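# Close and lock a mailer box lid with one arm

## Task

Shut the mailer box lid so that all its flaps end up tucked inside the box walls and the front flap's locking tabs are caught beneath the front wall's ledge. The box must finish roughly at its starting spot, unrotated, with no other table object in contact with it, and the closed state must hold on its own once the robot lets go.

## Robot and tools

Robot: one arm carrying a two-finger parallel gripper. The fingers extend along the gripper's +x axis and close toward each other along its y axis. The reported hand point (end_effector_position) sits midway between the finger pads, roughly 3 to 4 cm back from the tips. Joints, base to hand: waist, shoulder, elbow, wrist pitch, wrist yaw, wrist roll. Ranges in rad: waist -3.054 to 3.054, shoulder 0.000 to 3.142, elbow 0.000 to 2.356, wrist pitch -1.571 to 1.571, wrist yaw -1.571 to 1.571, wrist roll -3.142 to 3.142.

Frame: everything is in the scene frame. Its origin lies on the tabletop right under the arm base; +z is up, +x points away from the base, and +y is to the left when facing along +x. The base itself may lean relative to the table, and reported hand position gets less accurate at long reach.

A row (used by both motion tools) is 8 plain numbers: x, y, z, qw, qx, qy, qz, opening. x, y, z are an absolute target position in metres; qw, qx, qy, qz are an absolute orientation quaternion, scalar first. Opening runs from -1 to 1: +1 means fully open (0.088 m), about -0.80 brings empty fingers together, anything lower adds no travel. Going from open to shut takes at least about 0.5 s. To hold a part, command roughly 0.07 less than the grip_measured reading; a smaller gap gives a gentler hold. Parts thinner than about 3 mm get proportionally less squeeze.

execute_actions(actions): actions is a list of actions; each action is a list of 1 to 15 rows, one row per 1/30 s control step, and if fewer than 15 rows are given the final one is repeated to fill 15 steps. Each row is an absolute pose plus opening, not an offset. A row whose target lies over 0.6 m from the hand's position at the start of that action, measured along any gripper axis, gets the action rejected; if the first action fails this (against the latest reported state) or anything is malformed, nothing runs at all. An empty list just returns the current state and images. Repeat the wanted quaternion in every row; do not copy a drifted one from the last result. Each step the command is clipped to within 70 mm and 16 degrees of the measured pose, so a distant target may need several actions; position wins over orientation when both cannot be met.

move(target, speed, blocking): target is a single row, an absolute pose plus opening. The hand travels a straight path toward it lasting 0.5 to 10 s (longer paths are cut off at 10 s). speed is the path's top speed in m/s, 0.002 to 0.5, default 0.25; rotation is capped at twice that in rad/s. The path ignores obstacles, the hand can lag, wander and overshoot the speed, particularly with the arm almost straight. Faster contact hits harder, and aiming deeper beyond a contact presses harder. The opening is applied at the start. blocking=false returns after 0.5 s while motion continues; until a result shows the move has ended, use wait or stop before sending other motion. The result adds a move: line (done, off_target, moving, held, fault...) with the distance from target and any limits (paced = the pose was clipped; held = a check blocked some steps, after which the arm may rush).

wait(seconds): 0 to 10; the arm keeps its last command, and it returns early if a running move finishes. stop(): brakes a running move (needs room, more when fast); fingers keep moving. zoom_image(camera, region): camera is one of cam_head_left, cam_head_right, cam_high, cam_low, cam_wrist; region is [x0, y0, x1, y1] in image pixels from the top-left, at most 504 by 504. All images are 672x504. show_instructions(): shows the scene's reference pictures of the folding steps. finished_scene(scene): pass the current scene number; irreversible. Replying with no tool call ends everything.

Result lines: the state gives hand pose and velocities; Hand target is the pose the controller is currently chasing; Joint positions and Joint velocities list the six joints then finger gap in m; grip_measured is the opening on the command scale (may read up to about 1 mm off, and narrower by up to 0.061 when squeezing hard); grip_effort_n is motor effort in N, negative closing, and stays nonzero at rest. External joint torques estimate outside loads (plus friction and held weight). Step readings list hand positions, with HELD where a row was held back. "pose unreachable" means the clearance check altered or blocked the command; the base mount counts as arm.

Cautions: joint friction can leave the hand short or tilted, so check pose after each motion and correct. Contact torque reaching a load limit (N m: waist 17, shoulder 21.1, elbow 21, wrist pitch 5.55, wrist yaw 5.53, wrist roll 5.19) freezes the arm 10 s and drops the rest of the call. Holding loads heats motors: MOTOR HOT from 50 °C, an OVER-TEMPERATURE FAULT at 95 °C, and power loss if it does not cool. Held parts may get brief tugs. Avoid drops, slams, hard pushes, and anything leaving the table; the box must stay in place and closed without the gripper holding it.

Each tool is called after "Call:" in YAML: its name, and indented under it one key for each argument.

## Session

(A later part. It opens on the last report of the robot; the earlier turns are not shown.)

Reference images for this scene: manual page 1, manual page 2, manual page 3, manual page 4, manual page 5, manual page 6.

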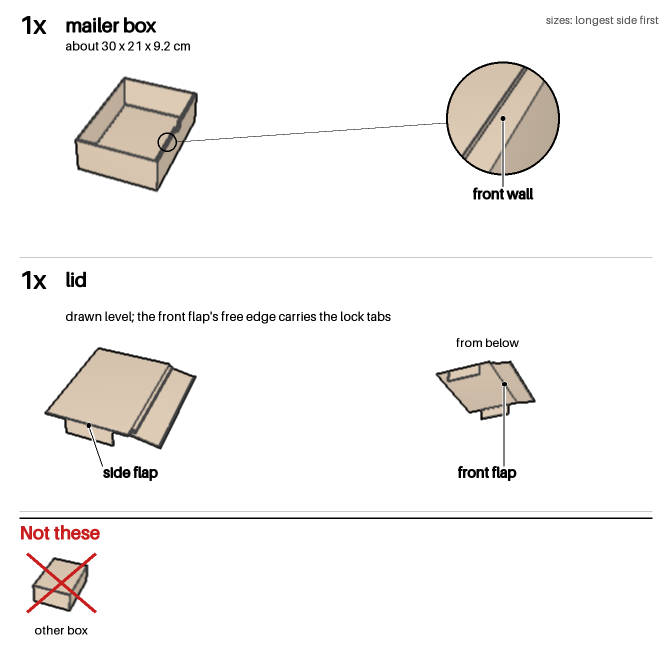

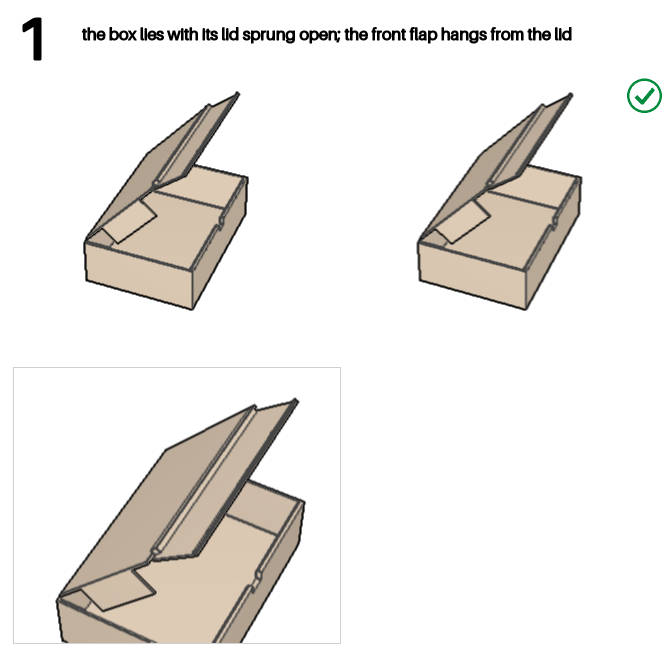

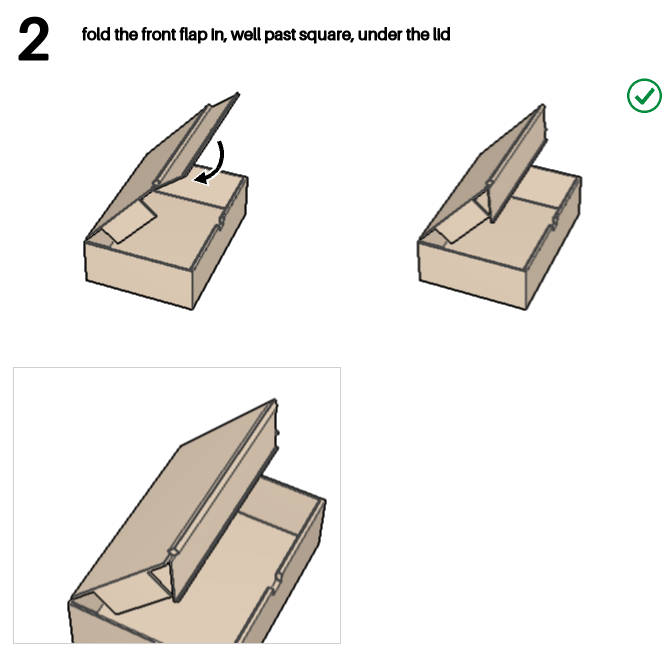

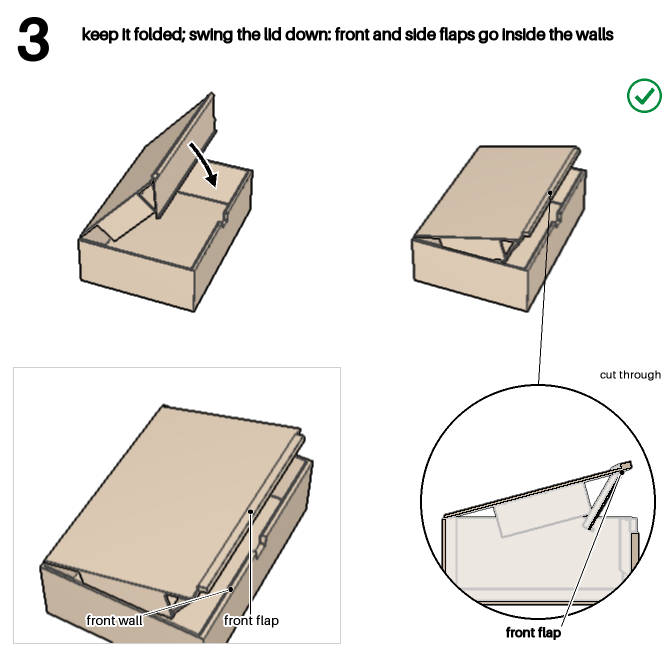

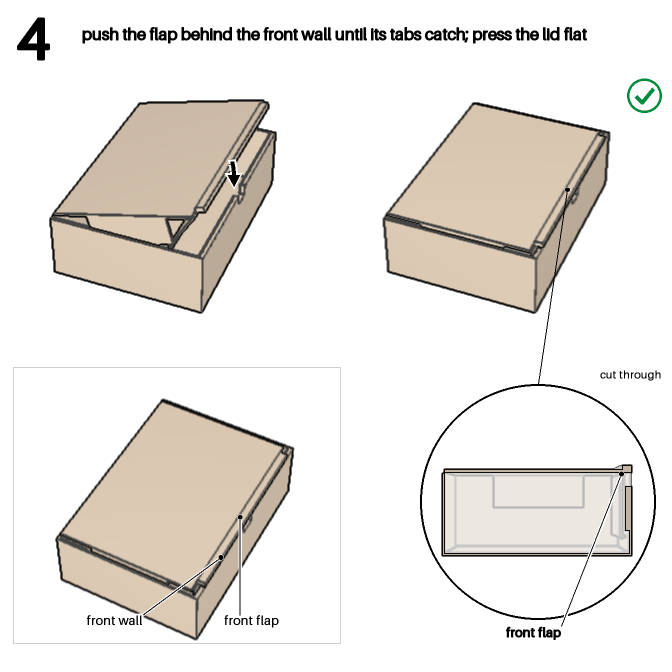

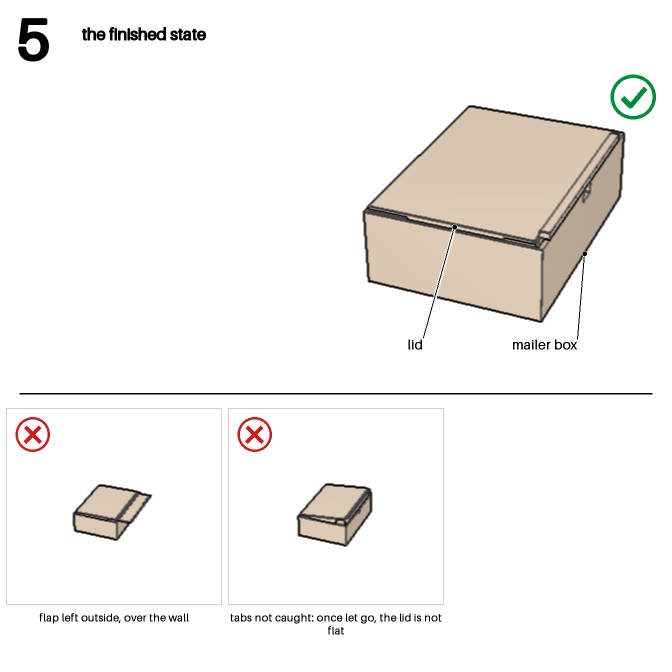

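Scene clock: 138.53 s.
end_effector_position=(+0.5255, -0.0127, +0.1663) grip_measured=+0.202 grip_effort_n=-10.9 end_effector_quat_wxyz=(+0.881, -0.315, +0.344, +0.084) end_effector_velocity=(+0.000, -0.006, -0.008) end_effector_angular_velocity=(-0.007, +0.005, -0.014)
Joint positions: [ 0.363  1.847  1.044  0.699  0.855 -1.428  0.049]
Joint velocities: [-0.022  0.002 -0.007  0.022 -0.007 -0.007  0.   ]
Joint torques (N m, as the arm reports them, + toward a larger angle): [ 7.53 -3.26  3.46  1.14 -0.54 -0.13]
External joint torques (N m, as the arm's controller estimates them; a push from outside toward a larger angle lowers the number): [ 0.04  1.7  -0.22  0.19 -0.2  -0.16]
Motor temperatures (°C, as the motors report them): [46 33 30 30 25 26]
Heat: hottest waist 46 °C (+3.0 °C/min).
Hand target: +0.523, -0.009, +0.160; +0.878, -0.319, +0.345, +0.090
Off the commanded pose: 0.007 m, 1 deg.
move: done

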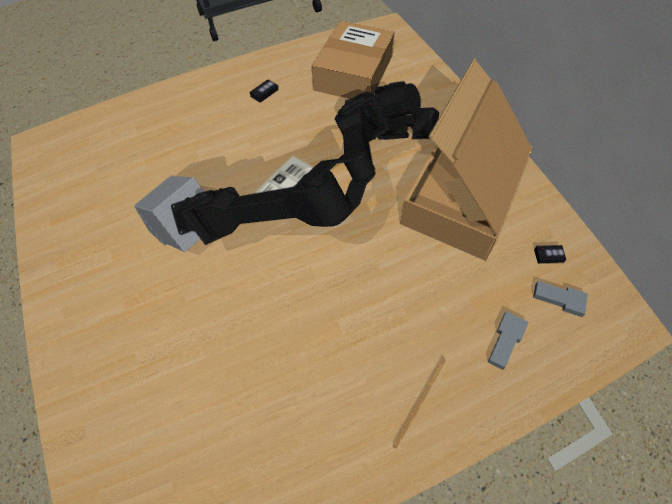

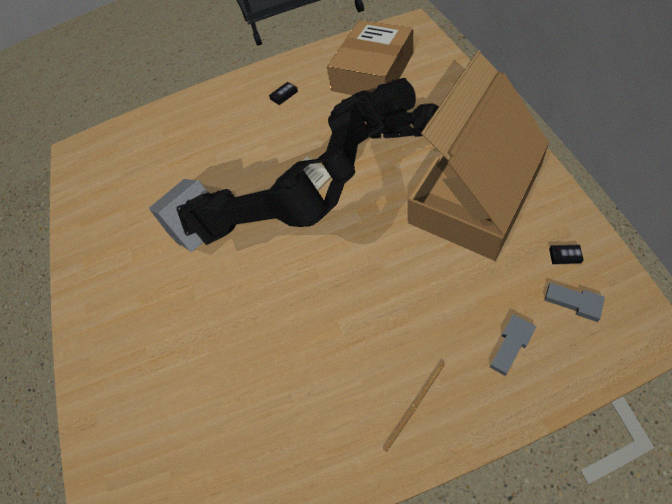

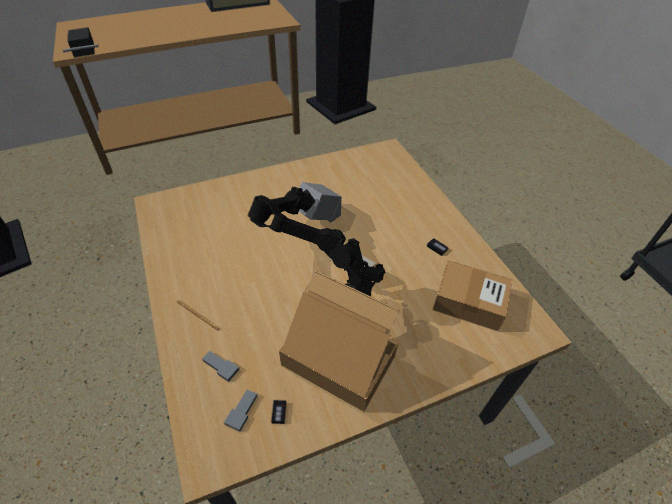

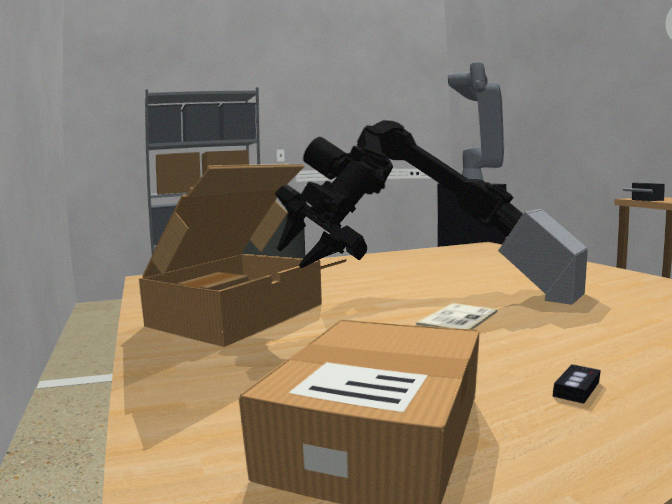

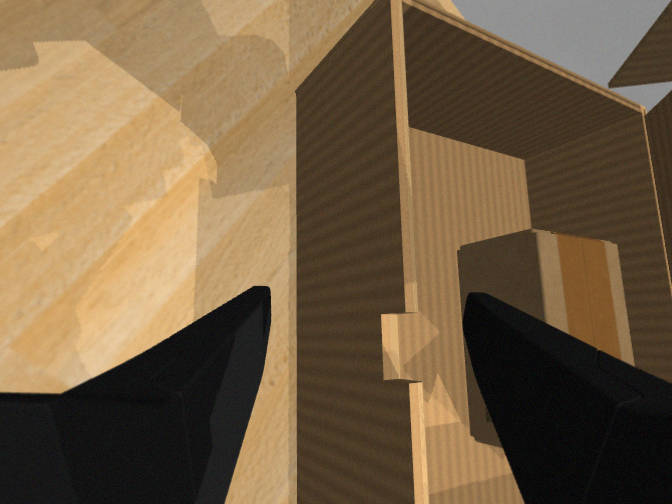

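Call:
move:
  target: [0.534,-0.079,0.14,0.871,-0.117,0.407,0.25,0.2]
  speed: 0.15

Call:
move:
  target: [0.534,-0.079,0.095,0.871,-0.117,0.407,0.25,0.2]
  speed: 0.06

Scene clock: 147.17 s.
end_effector_position=(+0.5326, -0.0770, +0.1408) grip_measured=+0.202 grip_effort_n=-10.5 end_effector_quat_wxyz=(+0.871, -0.120, +0.406, +0.251) end_effector_velocity=(-0.001, +0.000, +0.002) end_effector_angular_velocity=(+0.015, -0.008, +0.040)
Joint positions: [ 0.135  1.704  1.421 -0.305  0.435 -0.958  0.049]
Joint velocities: [-0.007 -0.002  0.017 -0.037 -0.037 -0.022 -0.   ]
Joint torques (N m, as the arm reports them, + toward a larger angle): [ 6.95 -5.02  5.47  0.54 -0.59  0.18]
External joint torques (N m, as the arm's controller estimates them; a push from outside toward a larger angle lowers the number): [-0.05  0.95  1.53 -0.18 -0.18  0.17]
Motor temperatures (°C, as the motors report them): [46 33 30 30 25 26]
Heat: hottest waist 46 °C (+3.0 °C/min).
Hand target: +0.534, -0.079, +0.140; +0.871, -0.117, +0.406, +0.250
Off the commanded pose: 0.003 m, 0 deg.
move: done

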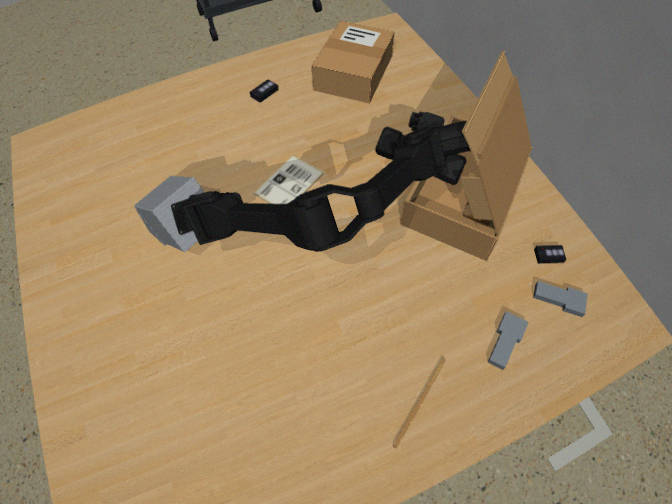

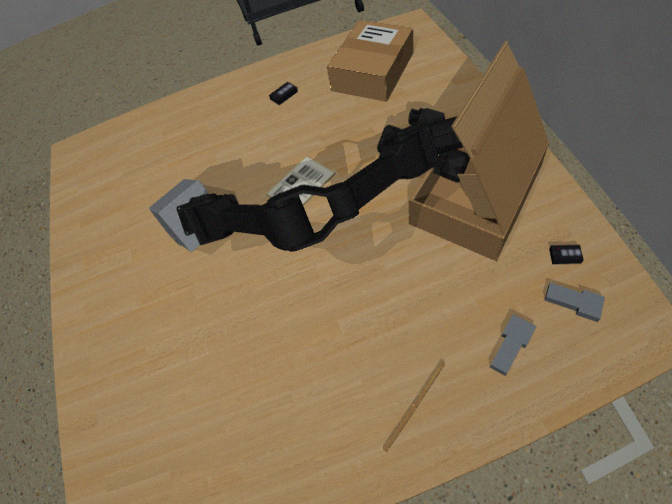

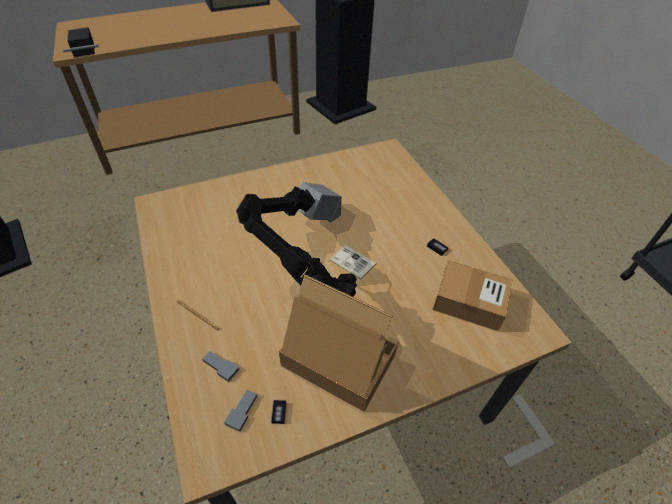

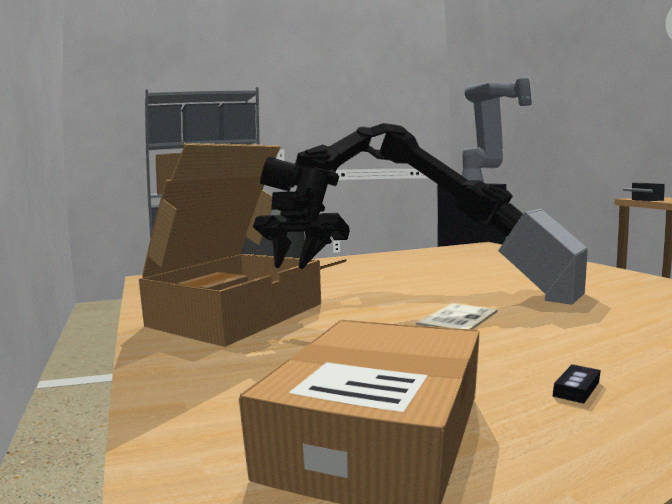

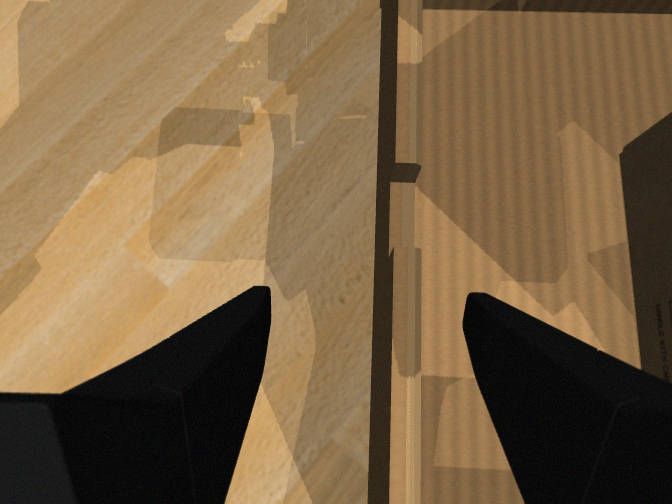

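Scene clock: 148.30 s.
end_effector_position=(+0.5363, -0.0841, +0.1018) grip_measured=+0.202 grip_effort_n=-10.9 end_effector_quat_wxyz=(+0.875, -0.115, +0.403, +0.243) end_effector_velocity=(-0.000, +0.004, -0.001) end_effector_angular_velocity=(+0.012, -0.010, +0.014)
Joint positions: [ 0.04   1.74   1.384 -0.195  0.356 -1.004  0.049]
Joint velocities: [-0.002  0.002 -0.007  0.007 -0.022 -0.007 -0.   ]
Joint torques (N m, as the arm reports them, + toward a larger angle): [ 6.93 -4.5   3.59  0.88 -0.58 -0.12]
External joint torques (N m, as the arm's controller estimates them; a push from outside toward a larger angle lowers the number): [-0.09  1.85 -0.01  0.24 -0.15 -0.12]
Motor temperatures (°C, as the motors report them): [46 33 30 30 25 26]
Heat: hottest waist 46 °C (+3.0 °C/min).
Hand target: +0.534, -0.079, +0.095; +0.871, -0.117, +0.407, +0.250
Off the commanded pose: 0.009 m, 1 deg.
move: off_target

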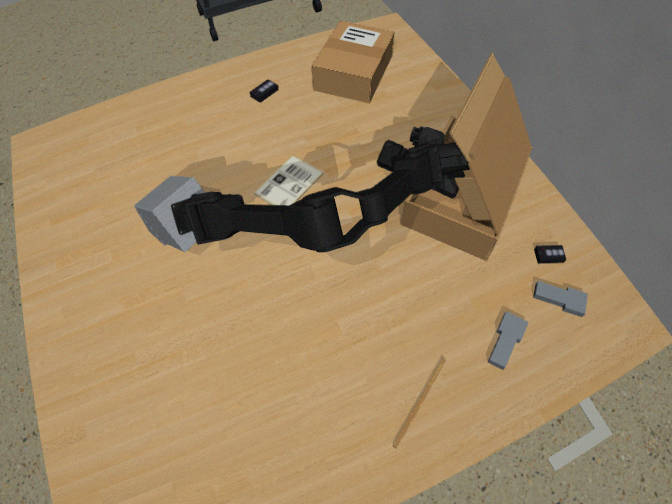

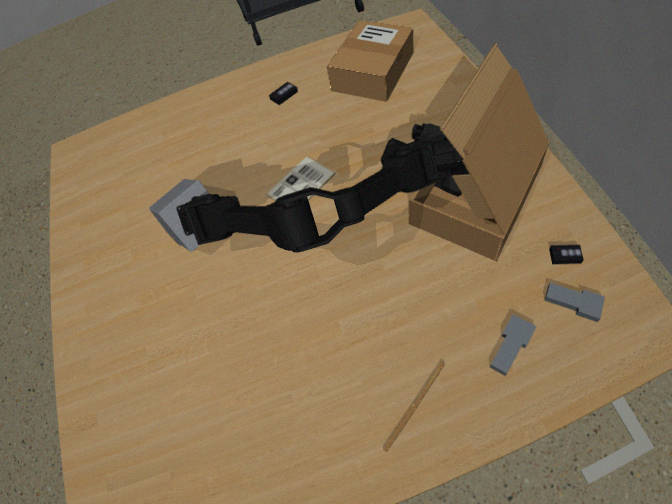

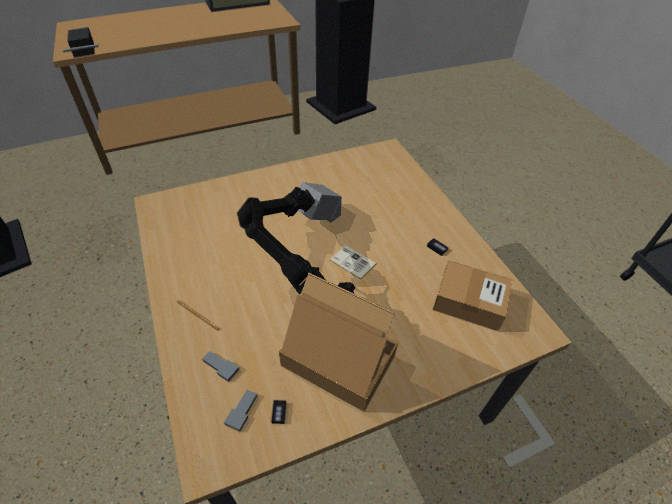

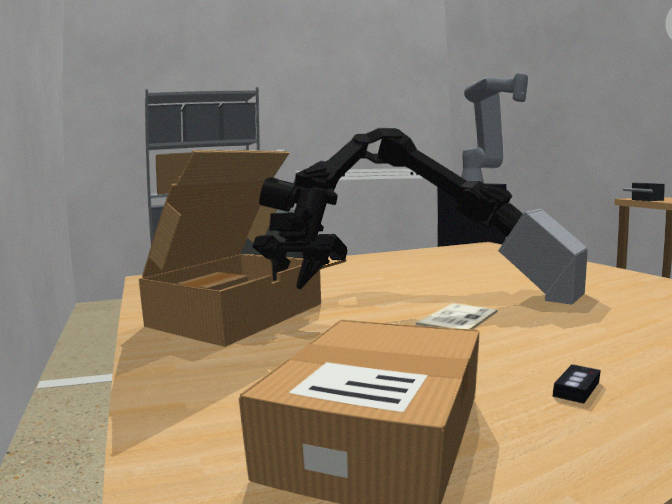

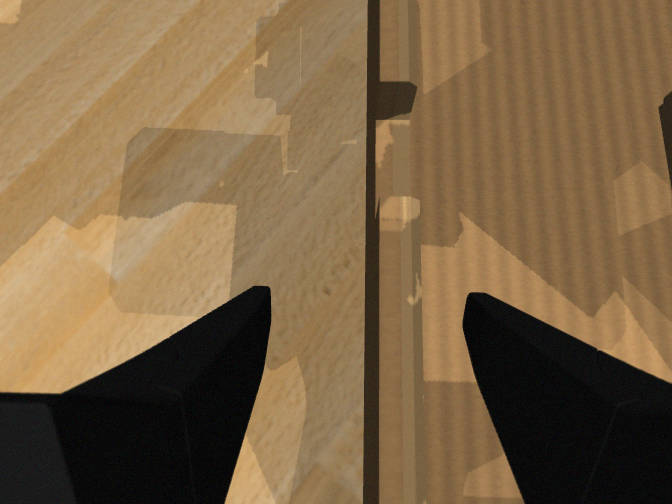

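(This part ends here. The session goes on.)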